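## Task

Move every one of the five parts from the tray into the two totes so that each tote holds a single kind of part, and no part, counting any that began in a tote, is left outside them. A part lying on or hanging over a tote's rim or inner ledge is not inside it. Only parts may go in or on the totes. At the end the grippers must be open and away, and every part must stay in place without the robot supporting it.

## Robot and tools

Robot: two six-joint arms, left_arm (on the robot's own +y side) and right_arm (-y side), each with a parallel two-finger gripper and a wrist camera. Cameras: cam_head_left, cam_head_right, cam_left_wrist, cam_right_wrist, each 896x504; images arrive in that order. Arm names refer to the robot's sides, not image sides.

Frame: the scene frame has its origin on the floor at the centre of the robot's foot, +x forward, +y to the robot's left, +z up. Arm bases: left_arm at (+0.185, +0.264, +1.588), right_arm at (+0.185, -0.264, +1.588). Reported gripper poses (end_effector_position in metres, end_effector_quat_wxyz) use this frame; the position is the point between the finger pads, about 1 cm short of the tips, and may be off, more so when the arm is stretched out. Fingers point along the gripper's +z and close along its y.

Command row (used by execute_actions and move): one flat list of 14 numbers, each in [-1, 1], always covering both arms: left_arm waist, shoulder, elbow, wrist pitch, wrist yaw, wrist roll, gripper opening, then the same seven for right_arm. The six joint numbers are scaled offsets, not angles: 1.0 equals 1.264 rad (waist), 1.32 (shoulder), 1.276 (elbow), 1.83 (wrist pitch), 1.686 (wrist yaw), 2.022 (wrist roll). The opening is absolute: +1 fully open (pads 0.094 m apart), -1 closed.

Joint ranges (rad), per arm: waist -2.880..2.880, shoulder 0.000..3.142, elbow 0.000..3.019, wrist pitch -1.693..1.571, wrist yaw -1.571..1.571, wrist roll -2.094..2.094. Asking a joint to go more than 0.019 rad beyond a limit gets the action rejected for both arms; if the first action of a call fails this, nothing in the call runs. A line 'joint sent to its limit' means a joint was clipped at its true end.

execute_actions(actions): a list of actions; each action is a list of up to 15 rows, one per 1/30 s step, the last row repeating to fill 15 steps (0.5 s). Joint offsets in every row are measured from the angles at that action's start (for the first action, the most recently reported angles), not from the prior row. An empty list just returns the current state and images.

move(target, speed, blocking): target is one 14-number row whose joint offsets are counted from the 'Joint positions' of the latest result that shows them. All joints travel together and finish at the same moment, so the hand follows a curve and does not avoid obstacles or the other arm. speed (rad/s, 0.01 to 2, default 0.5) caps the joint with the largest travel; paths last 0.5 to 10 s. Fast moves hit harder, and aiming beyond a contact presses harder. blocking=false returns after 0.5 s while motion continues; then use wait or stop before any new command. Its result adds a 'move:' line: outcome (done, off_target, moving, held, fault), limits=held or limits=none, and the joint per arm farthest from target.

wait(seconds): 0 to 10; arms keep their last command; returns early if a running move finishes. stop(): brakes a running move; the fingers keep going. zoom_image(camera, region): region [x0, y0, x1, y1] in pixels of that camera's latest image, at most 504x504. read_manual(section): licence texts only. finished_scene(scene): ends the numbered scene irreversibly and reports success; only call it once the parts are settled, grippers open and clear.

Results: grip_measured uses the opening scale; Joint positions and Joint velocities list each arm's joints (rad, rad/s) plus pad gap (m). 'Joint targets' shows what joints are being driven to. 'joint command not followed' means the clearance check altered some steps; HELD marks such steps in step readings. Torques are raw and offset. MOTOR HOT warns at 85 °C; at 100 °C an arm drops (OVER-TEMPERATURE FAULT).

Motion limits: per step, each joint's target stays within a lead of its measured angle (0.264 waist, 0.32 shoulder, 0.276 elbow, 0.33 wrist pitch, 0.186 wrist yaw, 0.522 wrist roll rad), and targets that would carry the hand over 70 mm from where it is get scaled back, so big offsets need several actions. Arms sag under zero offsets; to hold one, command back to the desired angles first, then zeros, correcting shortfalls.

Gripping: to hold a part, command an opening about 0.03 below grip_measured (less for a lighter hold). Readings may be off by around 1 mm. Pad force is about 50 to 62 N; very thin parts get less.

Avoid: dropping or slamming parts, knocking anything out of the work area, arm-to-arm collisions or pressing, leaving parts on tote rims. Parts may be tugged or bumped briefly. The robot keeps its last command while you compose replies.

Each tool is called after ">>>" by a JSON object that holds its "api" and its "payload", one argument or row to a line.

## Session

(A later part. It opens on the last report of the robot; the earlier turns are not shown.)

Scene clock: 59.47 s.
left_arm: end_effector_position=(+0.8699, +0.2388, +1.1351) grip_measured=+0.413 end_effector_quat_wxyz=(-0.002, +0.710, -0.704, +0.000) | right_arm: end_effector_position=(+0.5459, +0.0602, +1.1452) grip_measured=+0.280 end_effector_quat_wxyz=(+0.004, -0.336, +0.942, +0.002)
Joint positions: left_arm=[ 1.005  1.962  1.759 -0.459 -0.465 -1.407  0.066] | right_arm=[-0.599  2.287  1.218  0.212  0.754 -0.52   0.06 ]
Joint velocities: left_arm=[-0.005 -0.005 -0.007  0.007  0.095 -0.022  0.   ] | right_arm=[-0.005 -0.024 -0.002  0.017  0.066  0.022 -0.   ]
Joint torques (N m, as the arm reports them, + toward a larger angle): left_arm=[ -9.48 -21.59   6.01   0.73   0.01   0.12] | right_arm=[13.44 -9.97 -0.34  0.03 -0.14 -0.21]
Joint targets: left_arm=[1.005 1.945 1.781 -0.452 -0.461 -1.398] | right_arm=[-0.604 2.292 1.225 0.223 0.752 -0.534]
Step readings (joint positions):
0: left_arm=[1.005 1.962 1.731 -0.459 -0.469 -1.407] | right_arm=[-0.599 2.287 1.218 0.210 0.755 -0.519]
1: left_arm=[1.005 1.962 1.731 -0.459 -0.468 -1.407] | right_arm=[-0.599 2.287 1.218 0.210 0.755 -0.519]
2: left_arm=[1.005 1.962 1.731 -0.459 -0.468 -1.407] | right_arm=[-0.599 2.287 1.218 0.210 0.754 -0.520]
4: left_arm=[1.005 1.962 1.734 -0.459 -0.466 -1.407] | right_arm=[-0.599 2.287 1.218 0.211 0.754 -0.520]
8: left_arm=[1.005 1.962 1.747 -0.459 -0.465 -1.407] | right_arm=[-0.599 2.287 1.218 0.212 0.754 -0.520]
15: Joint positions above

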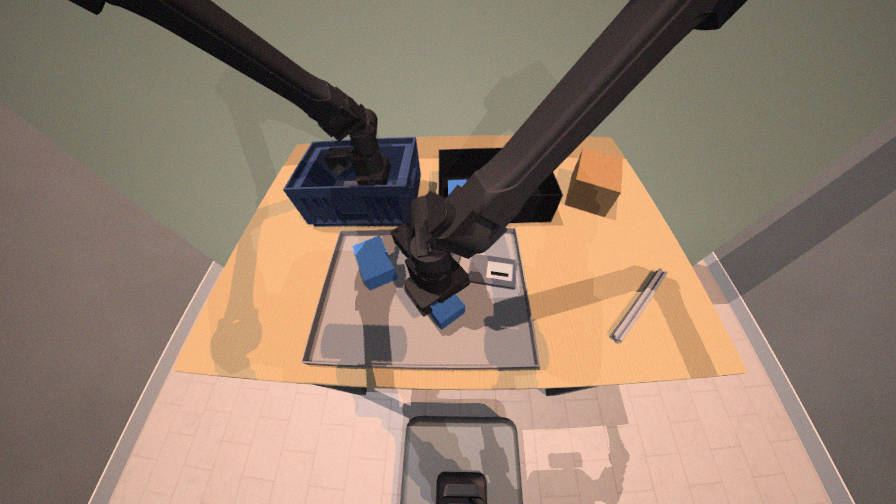

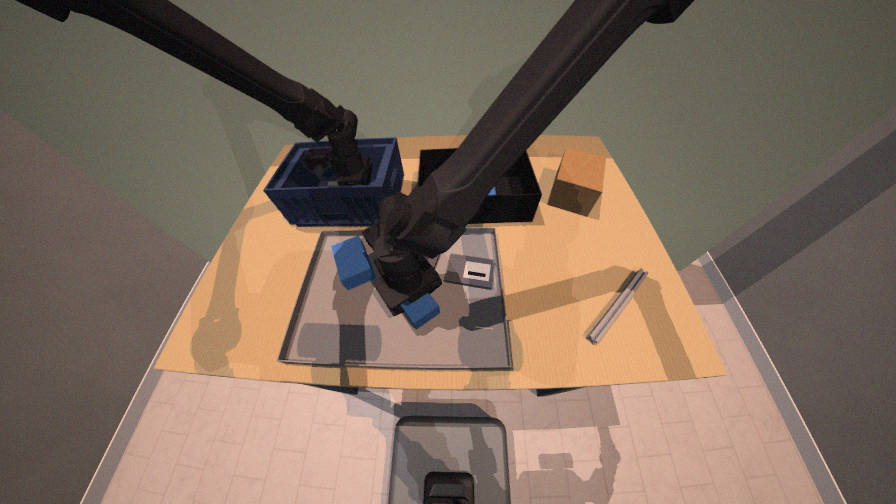

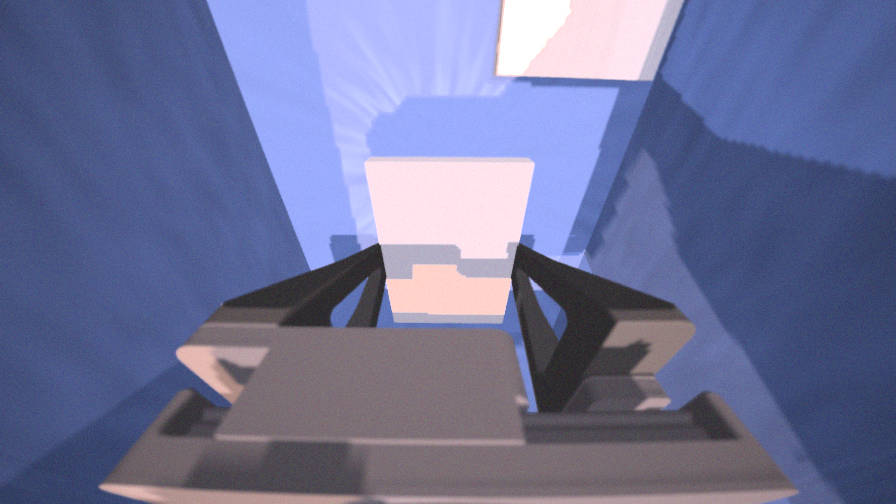

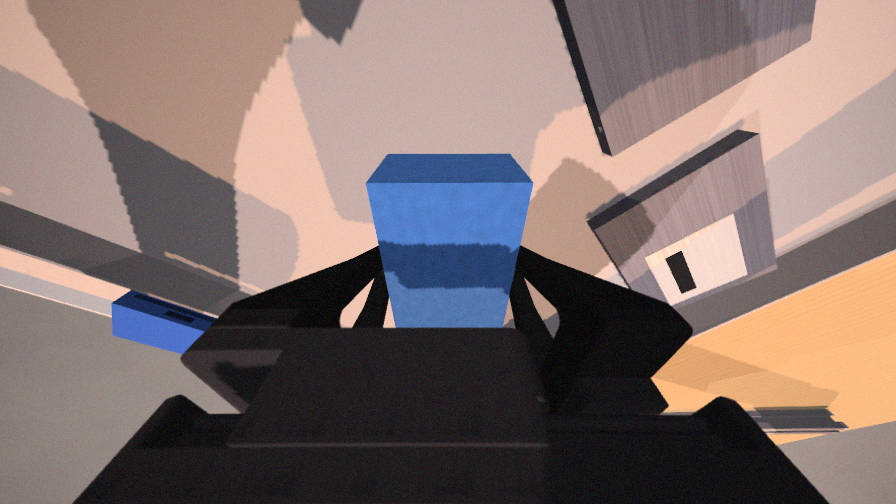

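>>> {"api": "execute_actions", "payload": {
  "actions": [
    [[0,-0.012,0.0172,0.0038,0.0024,0.0045,0.35,-0.003,0.0024,0.0043,0.0052,-0.0007,-0.0062,0.21],[0,-0.011,0.0172,0.0038,0.0024,0.0045,0.35,0.0,-0.0016,0.0008,0.0031,0.0006,-0.0041,0.21],[0,-0.010,0.0172,0.0038,0.0024,0.0045,0.35,0.0046,-0.0077,-0.0045,-0.0003,0.0027,-0.0008,0.21],[0,-0.009,0.0172,0.0038,0.0024,0.0045,0.35,0.0104,-0.0156,-0.0114,-0.0045,0.0054,0.0033,0.21],[0,-0.0085,0.0172,0.0038,0.0024,0.0045,0.35,0.0173,-0.0248,-0.0195,-0.0096,0.0085,0.0082,0.21],[0,-0.0085,0.0172,0.0038,0.0024,0.0045,0.35,0.025,-0.0351,-0.0284,-0.0152,0.012,0.0136,0.21],[0,-0.0085,0.0172,0.0038,0.0024,0.0045,0.35,0.033,-0.046,-0.0379,-0.021,0.0156,0.0193,0.21],[0,-0.0085,0.0172,0.0038,0.0024,0.0045,0.38,0.0413,-0.057,-0.0475,-0.0271,0.0194,0.0252,0.21],[0,-0.0085,0.0172,0.0038,0.0024,0.0045,0.42,0.0493,-0.0679,-0.057,-0.0329,0.023,0.0309,0.21],[0,-0.0085,0.0172,0.0038,0.0024,0.0045,0.46,0.057,-0.0782,-0.0659,-0.0385,0.0265,0.0363,0.21],[0,-0.0085,0.0172,0.0038,0.0024,0.0045,0.5,0.0639,-0.0874,-0.074,-0.0436,0.0297,0.0412,0.21],[0,-0.0085,0.0172,0.0038,0.0024,0.0045,0.54,0.0697,-0.0953,-0.0809,-0.0478,0.0323,0.0453,0.21],[0,-0.0085,0.0172,0.0038,0.0024,0.0045,0.58,0.0743,-0.1014,-0.0862,-0.0512,0.0344,0.0485,0.21],[0,-0.0085,0.0172,0.0038,0.0024,0.0045,0.58,0.0772,-0.1054,-0.0896,-0.0533,0.0357,0.0506,0.21],[0,-0.0085,0.0172,0.0038,0.0024,0.0045,0.58,0.0783,-0.1068,-0.0909,-0.0541,0.0362,0.0514,0.21]]
  ]
}}

>>> {"api": "wait", "payload": {
  "seconds": 0.3
}}

Scene clock: 63.13 s.
left_arm: end_effector_position=(+0.8699, +0.2388, +1.1351) grip_measured=+0.577 end_effector_quat_wxyz=(-0.002, +0.710, -0.704, +0.000) | right_arm: end_effector_position=(+0.5391, +0.0493, +1.1990) grip_measured=+0.280 end_effector_quat_wxyz=(-0.008, -0.348, +0.937, -0.006)
Joint positions: left_arm=[ 1.005  1.962  1.759 -0.459 -0.464 -1.407  0.074] | right_arm=[-0.537  2.175  1.113  0.127  0.812 -0.456  0.06 ]
Joint velocities: left_arm=[-0.015 -0.005  0.007 -0.017 -0.022 -0.022  0.003] | right_arm=[ 0.317 -0.298 -0.125 -0.11  -0.007  0.168 -0.   ]
Joint torques (N m, as the arm reports them, + toward a larger angle): left_arm=[ -9.63 -21.13   6.02   0.7    0.02   0.1 ] | right_arm=[ 15.17 -10.92  -0.9   -0.49   0.05   0.06]
Joint targets: left_arm=[1.005 1.951 1.780 -0.452 -0.461 -1.398] | right_arm=[-0.500 2.146 1.102 0.113 0.815 -0.416]
Step readings (joint positions):
0: left_arm=[1.005 1.962 1.759 -0.459 -0.464 -1.407] | right_arm=[-0.599 2.287 1.218 0.212 0.754 -0.520]
1: left_arm=[1.005 1.962 1.759 -0.459 -0.464 -1.407] | right_arm=[-0.599 2.287 1.218 0.212 0.754 -0.520]
2: left_arm=[1.005 1.962 1.759 -0.459 -0.464 -1.407] | right_arm=[-0.599 2.287 1.218 0.212 0.754 -0.520]
4: left_arm=[1.005 1.962 1.759 -0.459 -0.464 -1.407] | right_arm=[-0.599 2.287 1.218 0.212 0.757 -0.520]
8: left_arm=[1.005 1.962 1.759 -0.459 -0.464 -1.407] | right_arm=[-0.596 2.269 1.197 0.191 0.778 -0.508]
15: Joint positions above

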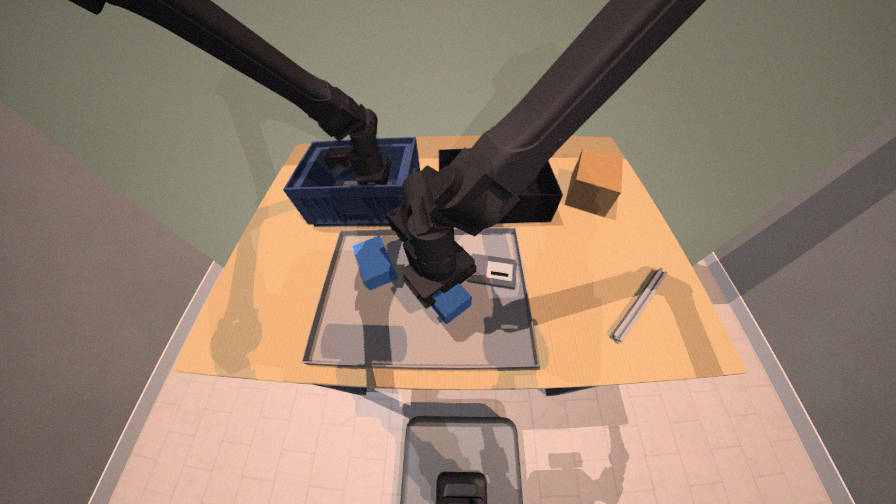

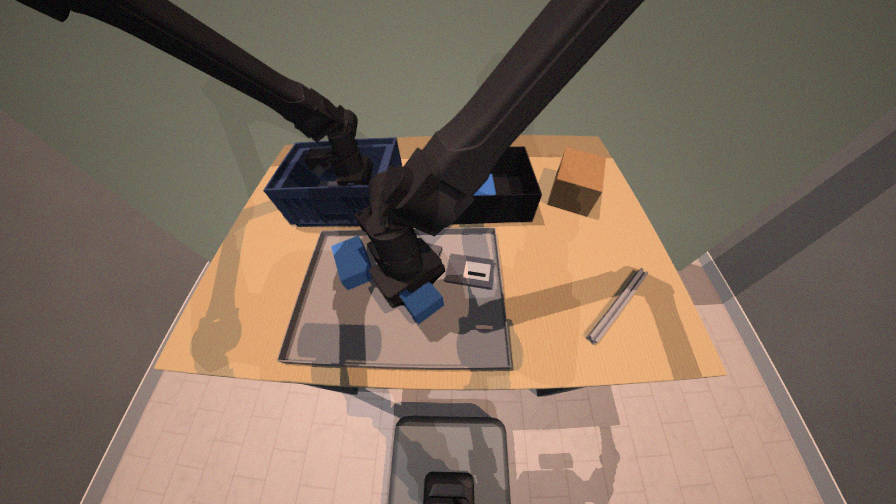

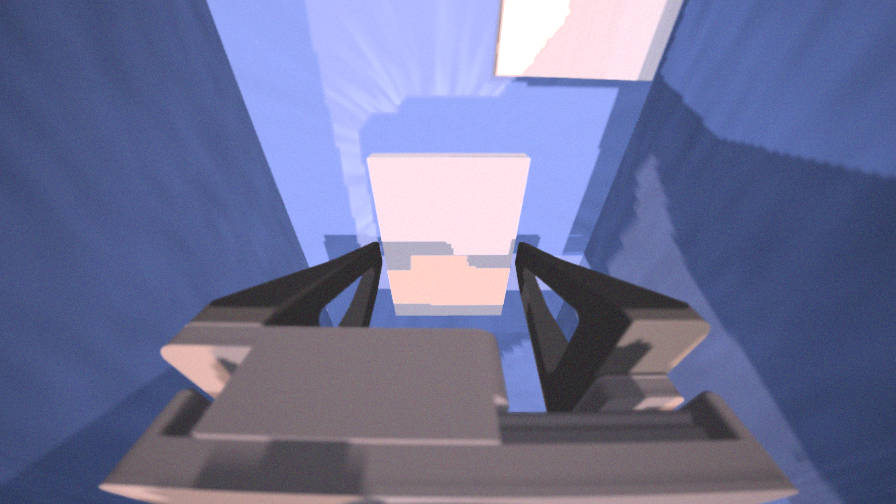

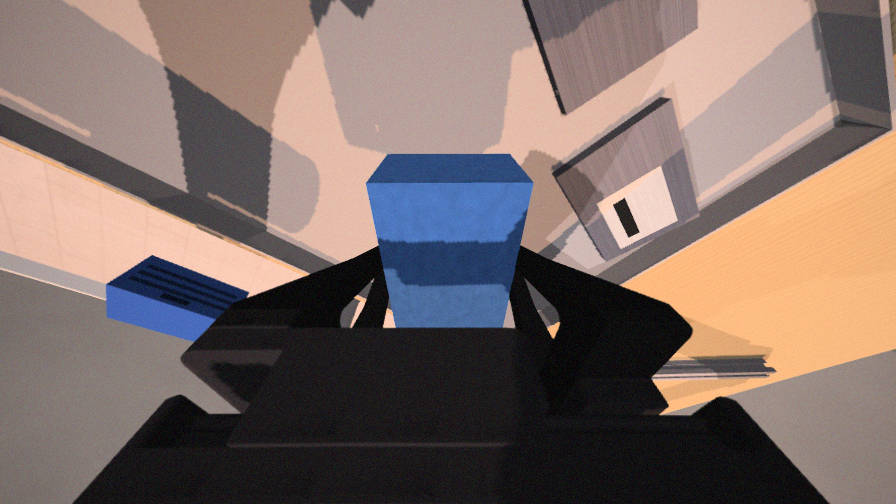

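Scene clock: 63.43 s.
left_arm: end_effector_position=(+0.8699, +0.2388, +1.1351) grip_measured=+0.578 end_effector_quat_wxyz=(-0.002, +0.710, -0.704, +0.000) | right_arm: end_effector_position=(+0.5474, +0.0603, +1.2157) grip_measured=+0.280 end_effector_quat_wxyz=(+0.006, -0.342, +0.940, +0.001)
Joint positions: left_arm=[ 1.005  1.962  1.759 -0.459 -0.464 -1.407  0.074] | right_arm=[-0.507  2.153  1.109  0.121  0.813 -0.434  0.06 ]
Joint velocities: left_arm=[-0.005 -0.005 -0.002  0.007 -0.022  0.007 -0.   ] | right_arm=[ 0.005 -0.015  0.012 -0.002 -0.007 -0.007 -0.001]
Joint torques (N m, as the arm reports them, + toward a larger angle): left_arm=[ -9.35 -21.64   5.97   0.7    0.01   0.12] | right_arm=[ 14.32 -10.9   -0.96  -0.54   0.04   0.04]
Joint targets: left_arm=[1.005 1.951 1.780 -0.452 -0.461 -1.398] | right_arm=[-0.501 2.146 1.102 0.113 0.815 -0.416]
wait: 0.30 s; no rest

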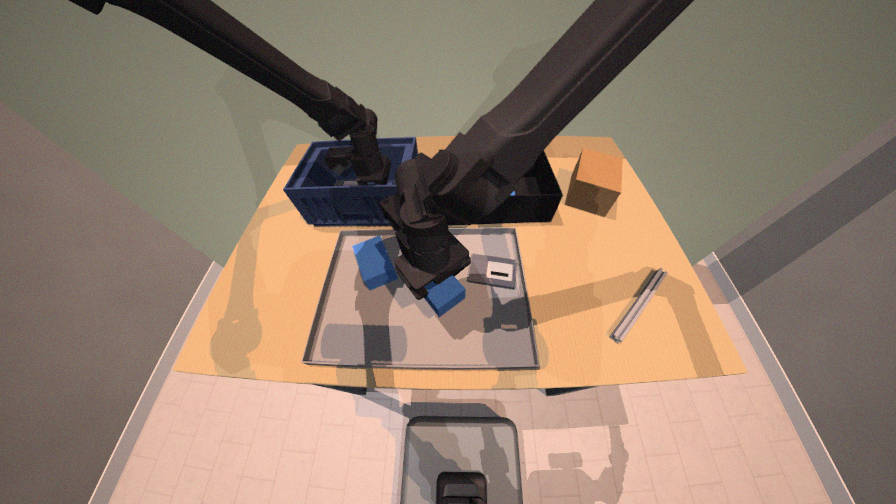

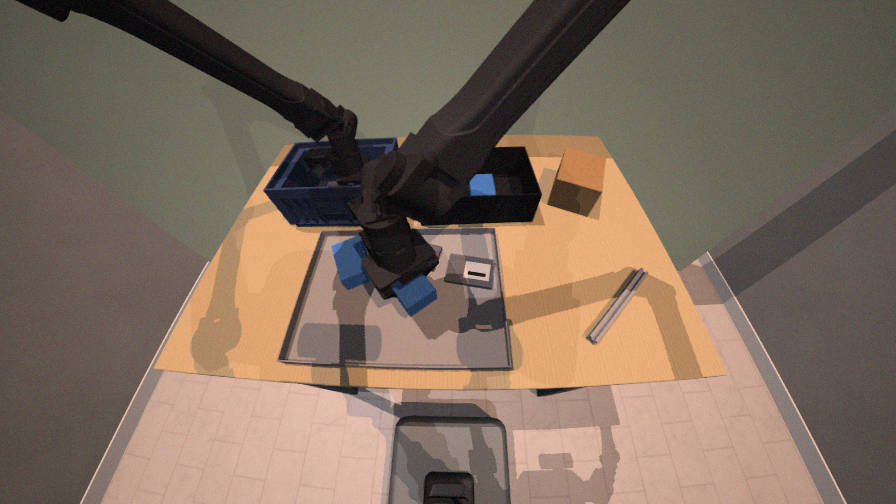

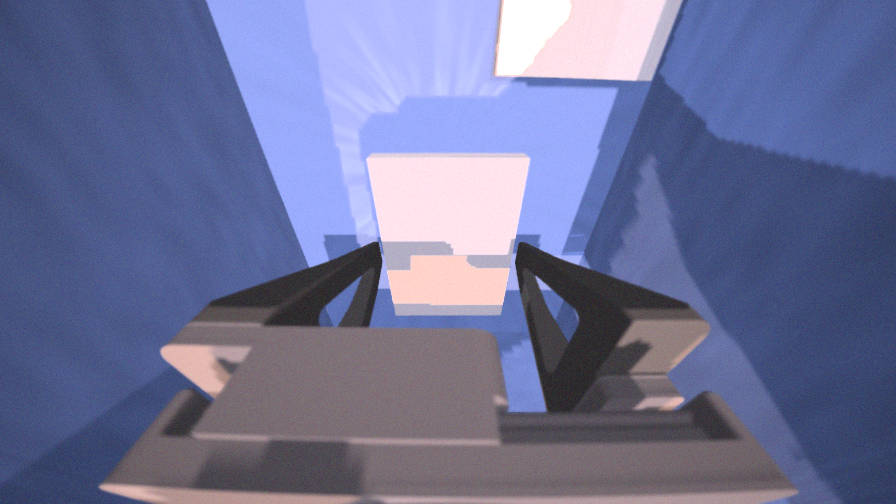

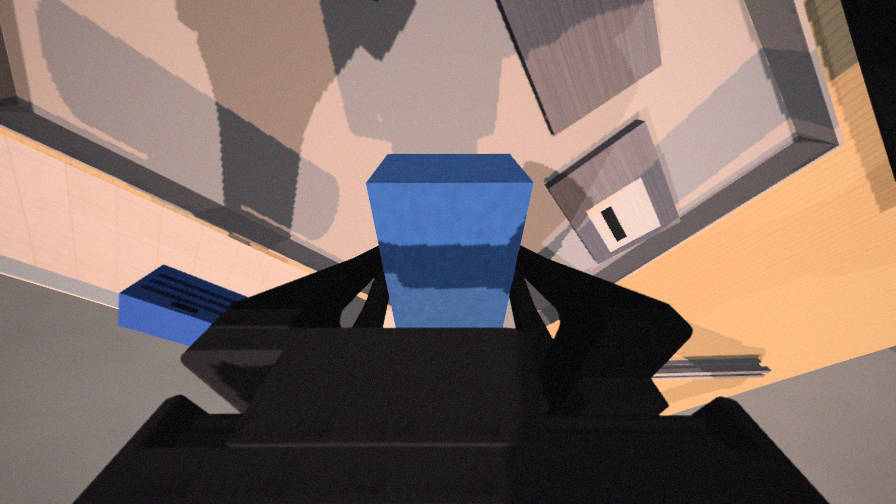

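>>> {"api": "execute_actions", "payload": {
  "actions": [
    [[-0.0065,-0.0134,0.0128,0.0017,0.0007,0.0028,0.58,0.0085,-0.0092,-0.004,-0.0068,0.0016,0.0096,0.21],[-0.0129,-0.0212,0.0065,-0.0011,-0.0011,0.0003,0.58,0.0138,-0.0157,-0.003,-0.0114,0.0032,0.0115,0.21],[-0.0198,-0.03,-0.0017,-0.0044,-0.0033,-0.0025,0.58,0.016,-0.021,-0.003,-0.0168,0.0042,0.0146,0.21],[-0.0226,-0.0376,-0.0114,-0.0081,-0.0058,-0.0056,0.58,0.0187,-0.0279,-0.003,-0.0239,0.0054,0.0184,0.21],[-0.0258,-0.0466,-0.0222,-0.0116,-0.0081,-0.0087,0.58,0.0218,-0.0359,-0.003,-0.0321,0.0068,0.023,0.21],[-0.0295,-0.0565,-0.0338,-0.0138,-0.0101,-0.0101,0.58,0.0254,-0.0449,-0.003,-0.0412,0.0083,0.028,0.21],[-0.0333,-0.067,-0.0459,-0.0161,-0.0123,-0.0116,0.58,0.0291,-0.0543,-0.003,-0.0509,0.01,0.0334,0.21],[-0.0371,-0.0776,-0.0552,-0.0184,-0.0144,-0.013,0.58,0.0329,-0.0639,-0.003,-0.0607,0.0117,0.0388,0.21],[-0.0409,-0.0881,-0.0644,-0.0207,-0.0166,-0.0145,0.58,0.0366,-0.0733,-0.003,-0.0704,0.0134,0.0442,0.21],[-0.0446,-0.098,-0.073,-0.0229,-0.0186,-0.0159,0.58,0.0402,-0.0823,-0.003,-0.0795,0.0149,0.0492,0.21],[-0.0478,-0.107,-0.0809,-0.0249,-0.0205,-0.0171,0.58,0.0434,-0.0904,-0.003,-0.0878,0.0163,0.0538,0.21],[-0.0506,-0.1146,-0.0875,-0.0266,-0.022,-0.0182,0.58,0.046,-0.0972,-0.003,-0.0948,0.0175,0.0576,0.21],[-0.0527,-0.1205,-0.0926,-0.0278,-0.0232,-0.019,0.58,0.0481,-0.1025,-0.003,-0.1002,0.0185,0.0606,0.21],[-0.0541,-0.1243,-0.096,-0.0287,-0.024,-0.0195,0.58,0.0495,-0.1059,-0.003,-0.1037,0.0191,0.0626,0.21],[-0.0546,-0.1257,-0.0972,-0.029,-0.0243,-0.0197,0.58,0.05,-0.1072,-0.003,-0.105,0.0193,0.0633,0.21]]
  ]
}}

Scene clock: 72.90 s.
left_arm: end_effector_position=(+0.8566, +0.2343, +1.1901) grip_measured=+0.578 end_effector_quat_wxyz=(+0.006, +0.703, -0.711, -0.007) | right_arm: end_effector_position=(+0.5784, +0.0480, +1.2565) grip_measured=+0.280 end_effector_quat_wxyz=(-0.003, -0.328, +0.945, -0.004)
Joint positions: left_arm=[ 0.962  1.838  1.637 -0.501 -0.5   -1.431  0.074] | right_arm=[-0.474  2.037  1.109 -0.049  0.843 -0.346  0.06 ]
Joint velocities: left_arm=[-0.171 -0.327 -0.1   -0.066 -0.081 -0.022  0.   ] | right_arm=[ 0.142 -0.357  0.007 -0.193 -0.007  0.183 -0.   ]
Joint torques (N m, as the arm reports them, + toward a larger angle): left_arm=[-10.6  -21.64   4.28   0.08  -0.26  -0.06] | right_arm=[ 15.78 -10.7    0.2   -0.65   0.06   0.06]
Joint targets: left_arm=[0.936 1.796 1.635 -0.512 -0.505 -1.447] | right_arm=[-0.443 2.011 1.105 -0.071 0.845 -0.306]
Step readings (joint positions):
0: left_arm=[1.005 1.962 1.759 -0.459 -0.464 -1.407] | right_arm=[-0.507 2.153 1.109 0.121 0.813 -0.431]
1: left_arm=[1.005 1.962 1.759 -0.459 -0.464 -1.407] | right_arm=[-0.507 2.153 1.109 0.120 0.813 -0.430]
2: left_arm=[1.005 1.962 1.759 -0.459 -0.464 -1.407] | right_arm=[-0.507 2.153 1.109 0.118 0.814 -0.429]
4: left_arm=[1.005 1.960 1.756 -0.459 -0.467 -1.407] | right_arm=[-0.507 2.151 1.109 0.105 0.817 -0.425]
8: left_arm=[0.998 1.927 1.710 -0.473 -0.482 -1.414] | right_arm=[-0.504 2.130 1.109 0.049 0.827 -0.402]
15: Joint positions above

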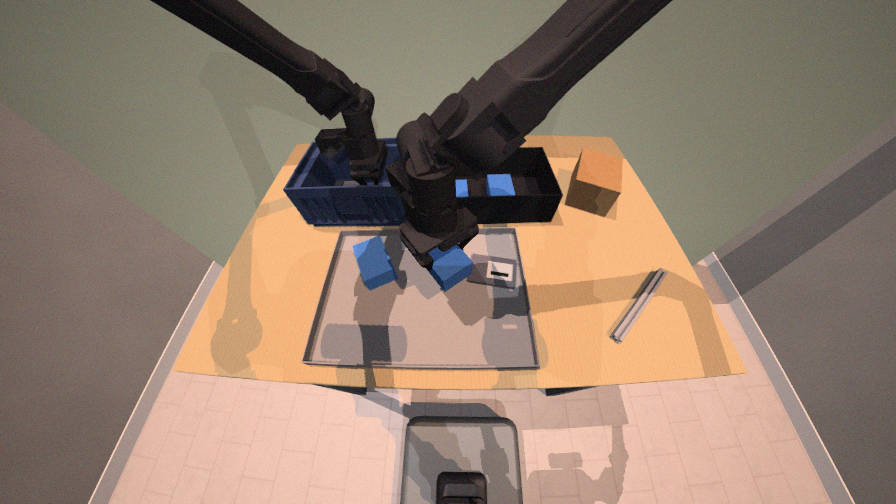

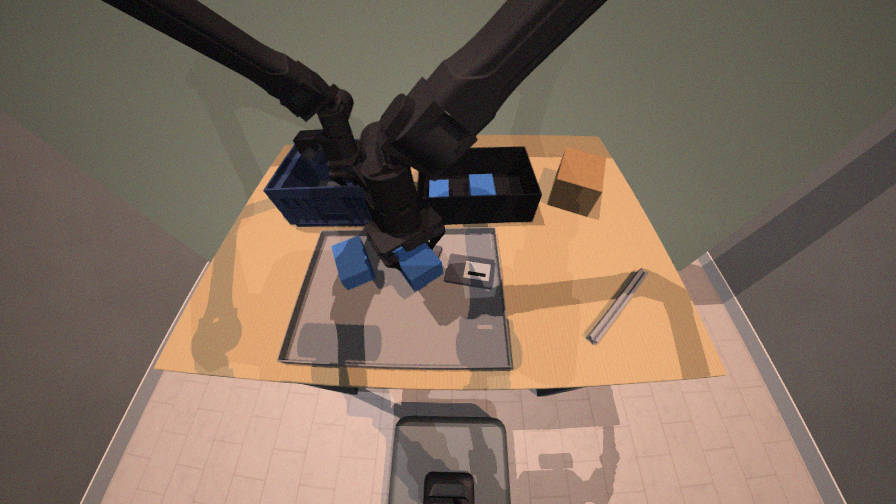

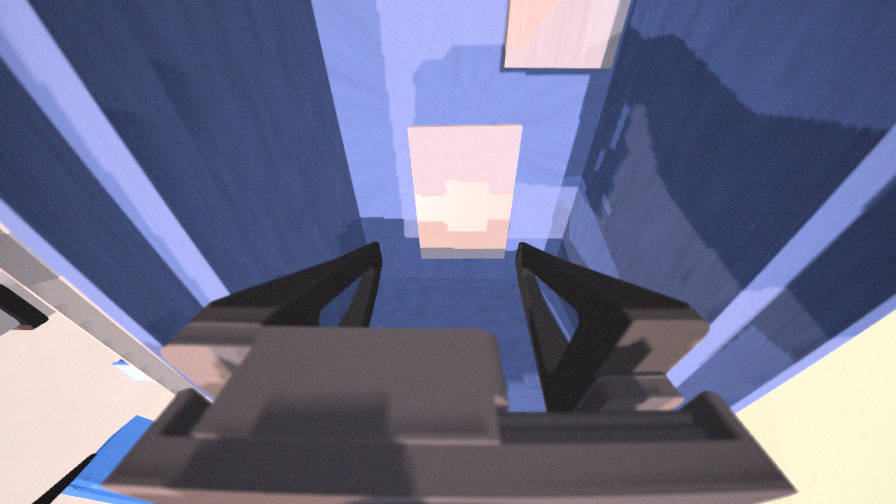

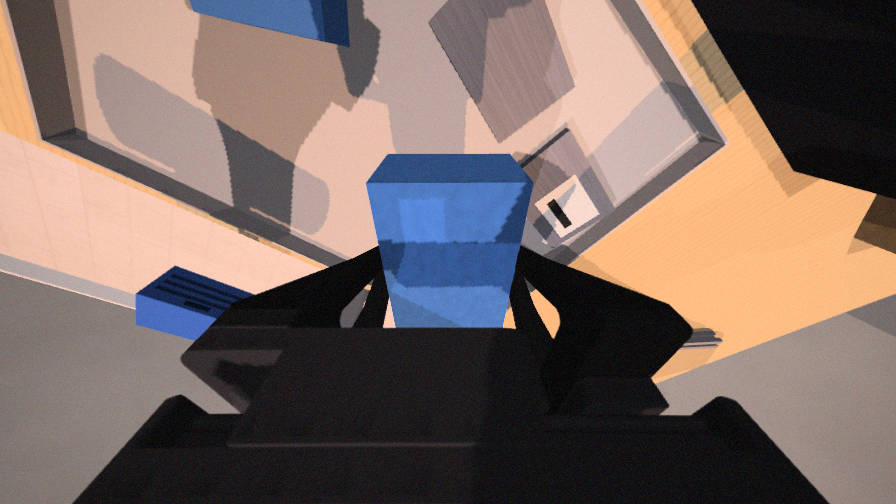

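>>> {"api": "move", "payload": {
  "target": [-0.1025,-0.1854,-0.094,-0.0752,-0.0499,-0.0465,0.58, -0.0665,-0.0314,0.5995,-0.3809,-0.038,0.2853,0.21],
  "speed": 0.65
}}

Scene clock: 75.73 s.
left_arm: end_effector_position=(+0.8605, +0.2298, +1.3093) grip_measured=+0.578 end_effector_quat_wxyz=(+0.001, +0.707, -0.708, -0.000) | right_arm: end_effector_position=(+0.8708, +0.0025, +1.3027) grip_measured=+0.280 end_effector_quat_wxyz=(+0.001, +0.001, +1.000, +0.002)
Joint positions: left_arm=[ 0.85   1.615  1.516 -0.627 -0.58  -1.515  0.074] | right_arm=[-0.559  2.007  1.852 -0.737  0.78   0.216  0.06 ]
Joint velocities: left_arm=[ 0.005  0.005 -0.012 -0.002 -0.11  -0.051 -0.001] | right_arm=[ 0.005 -0.015  0.007  0.002  0.037  0.037  0.001]
Joint torques (N m, as the arm reports them, + toward a larger angle): left_arm=[-10.29 -20.09   4.95  -0.02  -0.25  -0.09] | right_arm=[ 15.69 -16.88   6.4   -0.56  -0.07   0.05]
Joint targets: left_arm=[0.832 1.593 1.517 -0.638 -0.584 -1.525] | right_arm=[-0.558 1.996 1.874 -0.745 0.779 0.231]
move: off_target (left_arm, right_arm); limits=none; left_arm: farthest joint: the shoulder, 0.022 radians from its target (0.209 radians at the start); right_arm: farthest joint: the elbow, 0.022 radians from its target (0.765 radians at the start)

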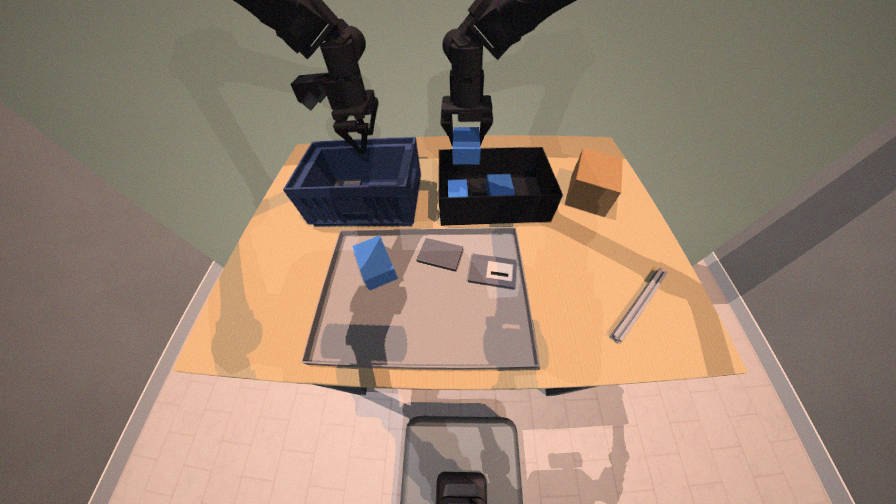

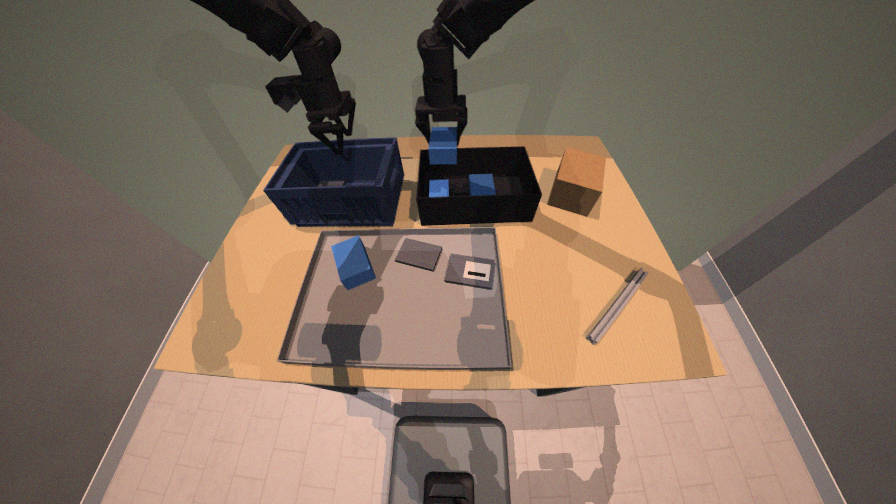

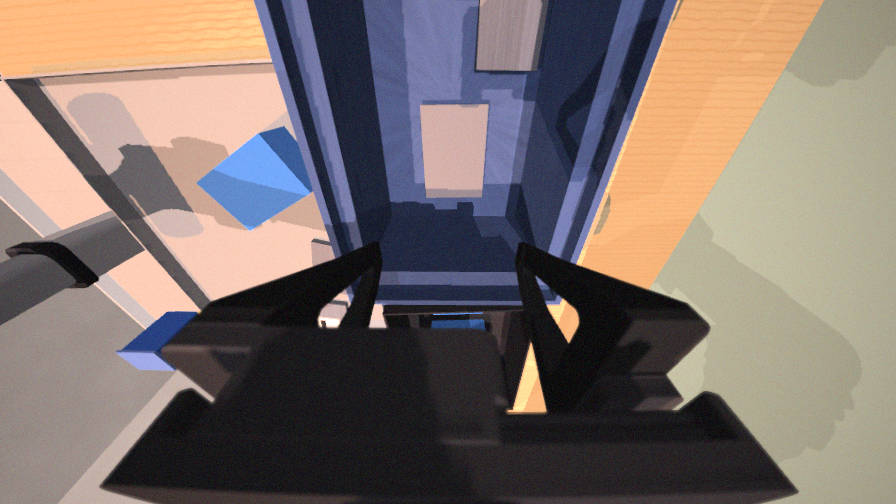

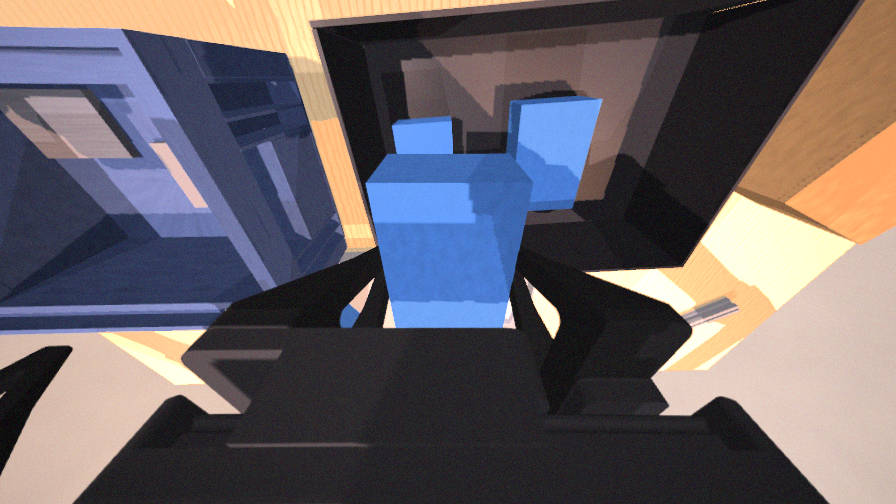

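>>> {"api": "zoom_image", "payload": {
  "camera": "cam_right_wrist",
  "region": [290, 0, 690, 260]
}}

Region (290, 0, 690, 260) of cam_right_wrist's 896x504 image, scaled by 1.260, with more detail than that image has; it fills the top 328 rows of this view, and the rest is white.

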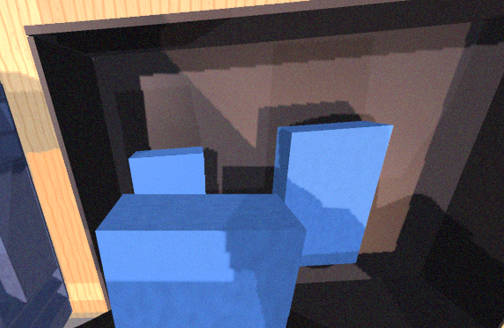

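>>> {"api": "move", "payload": {
  "target": [-0.1638,0.0368,-0.3985,0.2538,-0.0833,0.0781,0.6, -0.0773,0.1442,0.138,0.0699,-0.0378,-0.0835,0.21],
  "speed": 0.45
}}

Scene clock: 83.77 s.
left_arm: end_effector_position=(+0.6598, +0.0976, +1.2902) grip_measured=+0.598 end_effector_quat_wxyz=(+0.005, +0.583, -0.813, -0.003) | right_arm: end_effector_position=(+0.8703, +0.0092, +1.1931) grip_measured=+0.280 end_effector_quat_wxyz=(+0.000, -0.025, +1.000, +0.000)
Joint positions: left_arm=[ 0.658  1.668  1.002 -0.175 -0.717 -1.367  0.075] | right_arm=[-0.659  2.2    1.994 -0.62   0.719  0.062  0.06 ]
Joint velocities: left_arm=[-0.005 -0.015 -0.007 -0.002  0.066 -0.022 -0.   ] | right_arm=[-0.005 -0.015 -0.002 -0.012  0.066 -0.037 -0.001]
Joint torques (N m, as the arm reports them, + toward a larger angle): left_arm=[-11.29 -13.02   1.63   0.86  -0.26   0.12] | right_arm=[ 16.14 -16.75   7.11   0.06  -0.09  -0.18]
Joint targets: left_arm=[0.643 1.664 1.007 -0.163 -0.721 -1.357] | right_arm=[-0.657 2.198 2.028 -0.609 0.717 0.047]
move: off_target (right_arm); limits=none; left_arm: farthest joint: the waist, 0.015 radians from its target (0.207 radians at the start); right_arm: farthest joint: the elbow, 0.034 radians from its target (0.176 radians at the start)

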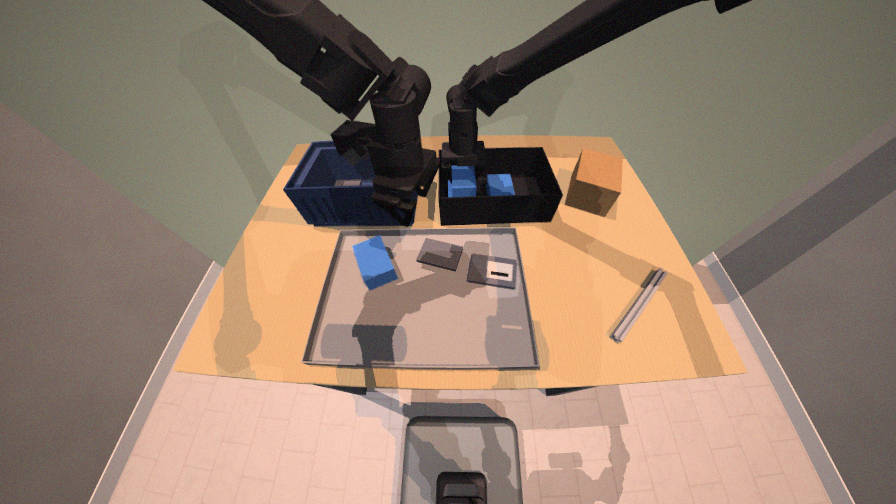

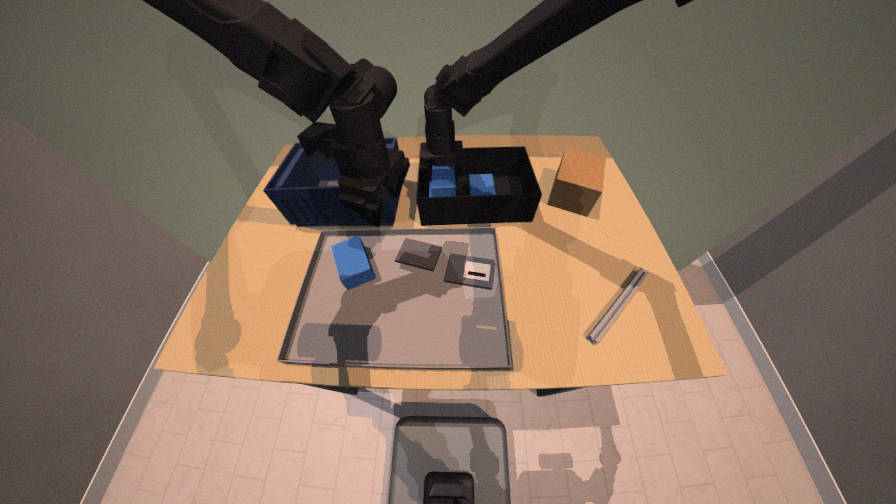

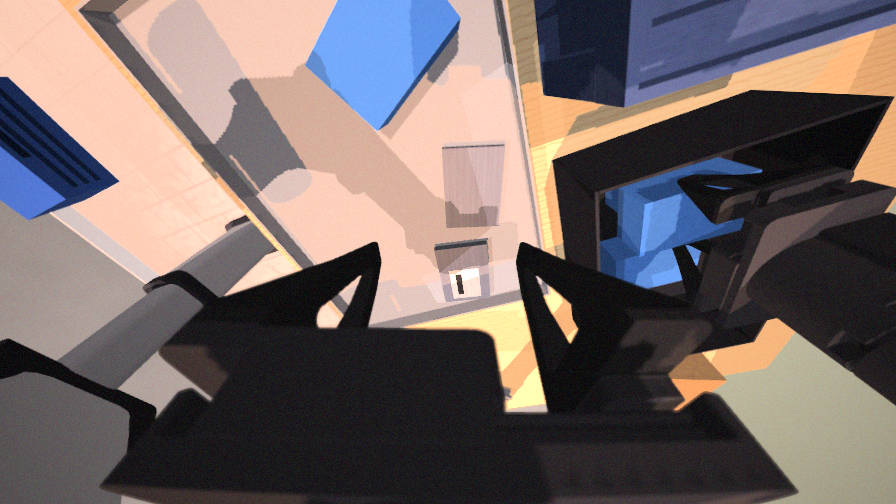

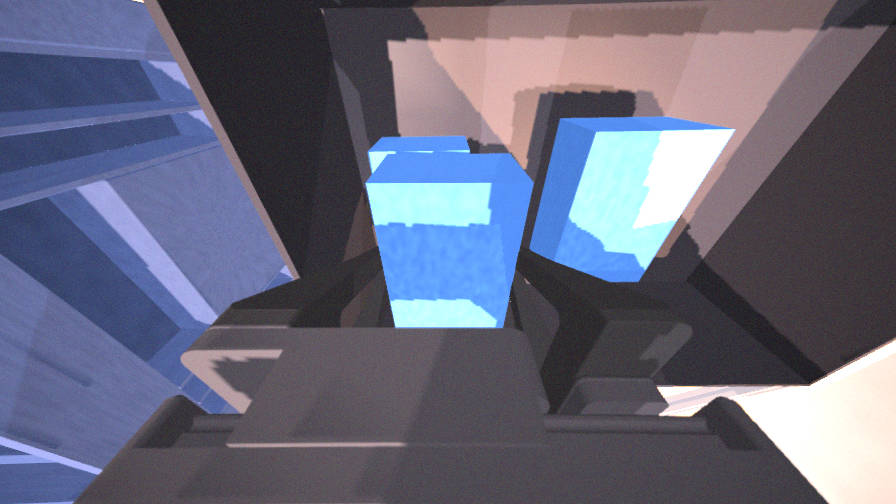

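>>> {"api": "zoom_image", "payload": {
  "camera": "cam_right_wrist",
  "region": [300, 90, 600, 260]
}}

>>> {"api": "zoom_image", "payload": {
  "camera": "cam_left_wrist",
  "region": [380, 110, 580, 310]
}}

Region (300, 90, 600, 260) of cam_right_wrist's 896x504 image, scaled by 1.680, with more detail than that image has; it fills the top 286 rows of this view, and the rest is white.

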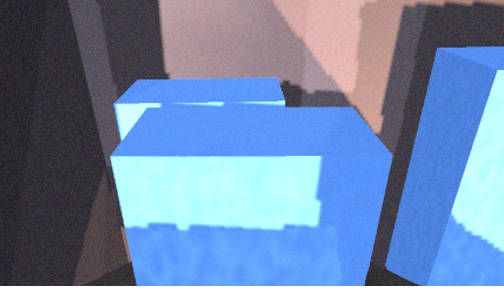

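Region (380, 110, 580, 310) of cam_left_wrist's 896x504 image, scaled by 2.520, with more detail than that image has.

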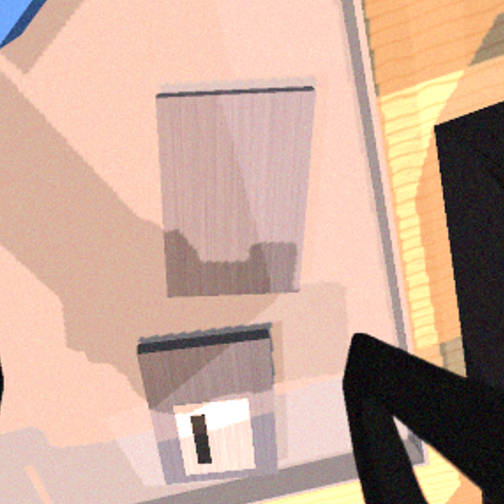

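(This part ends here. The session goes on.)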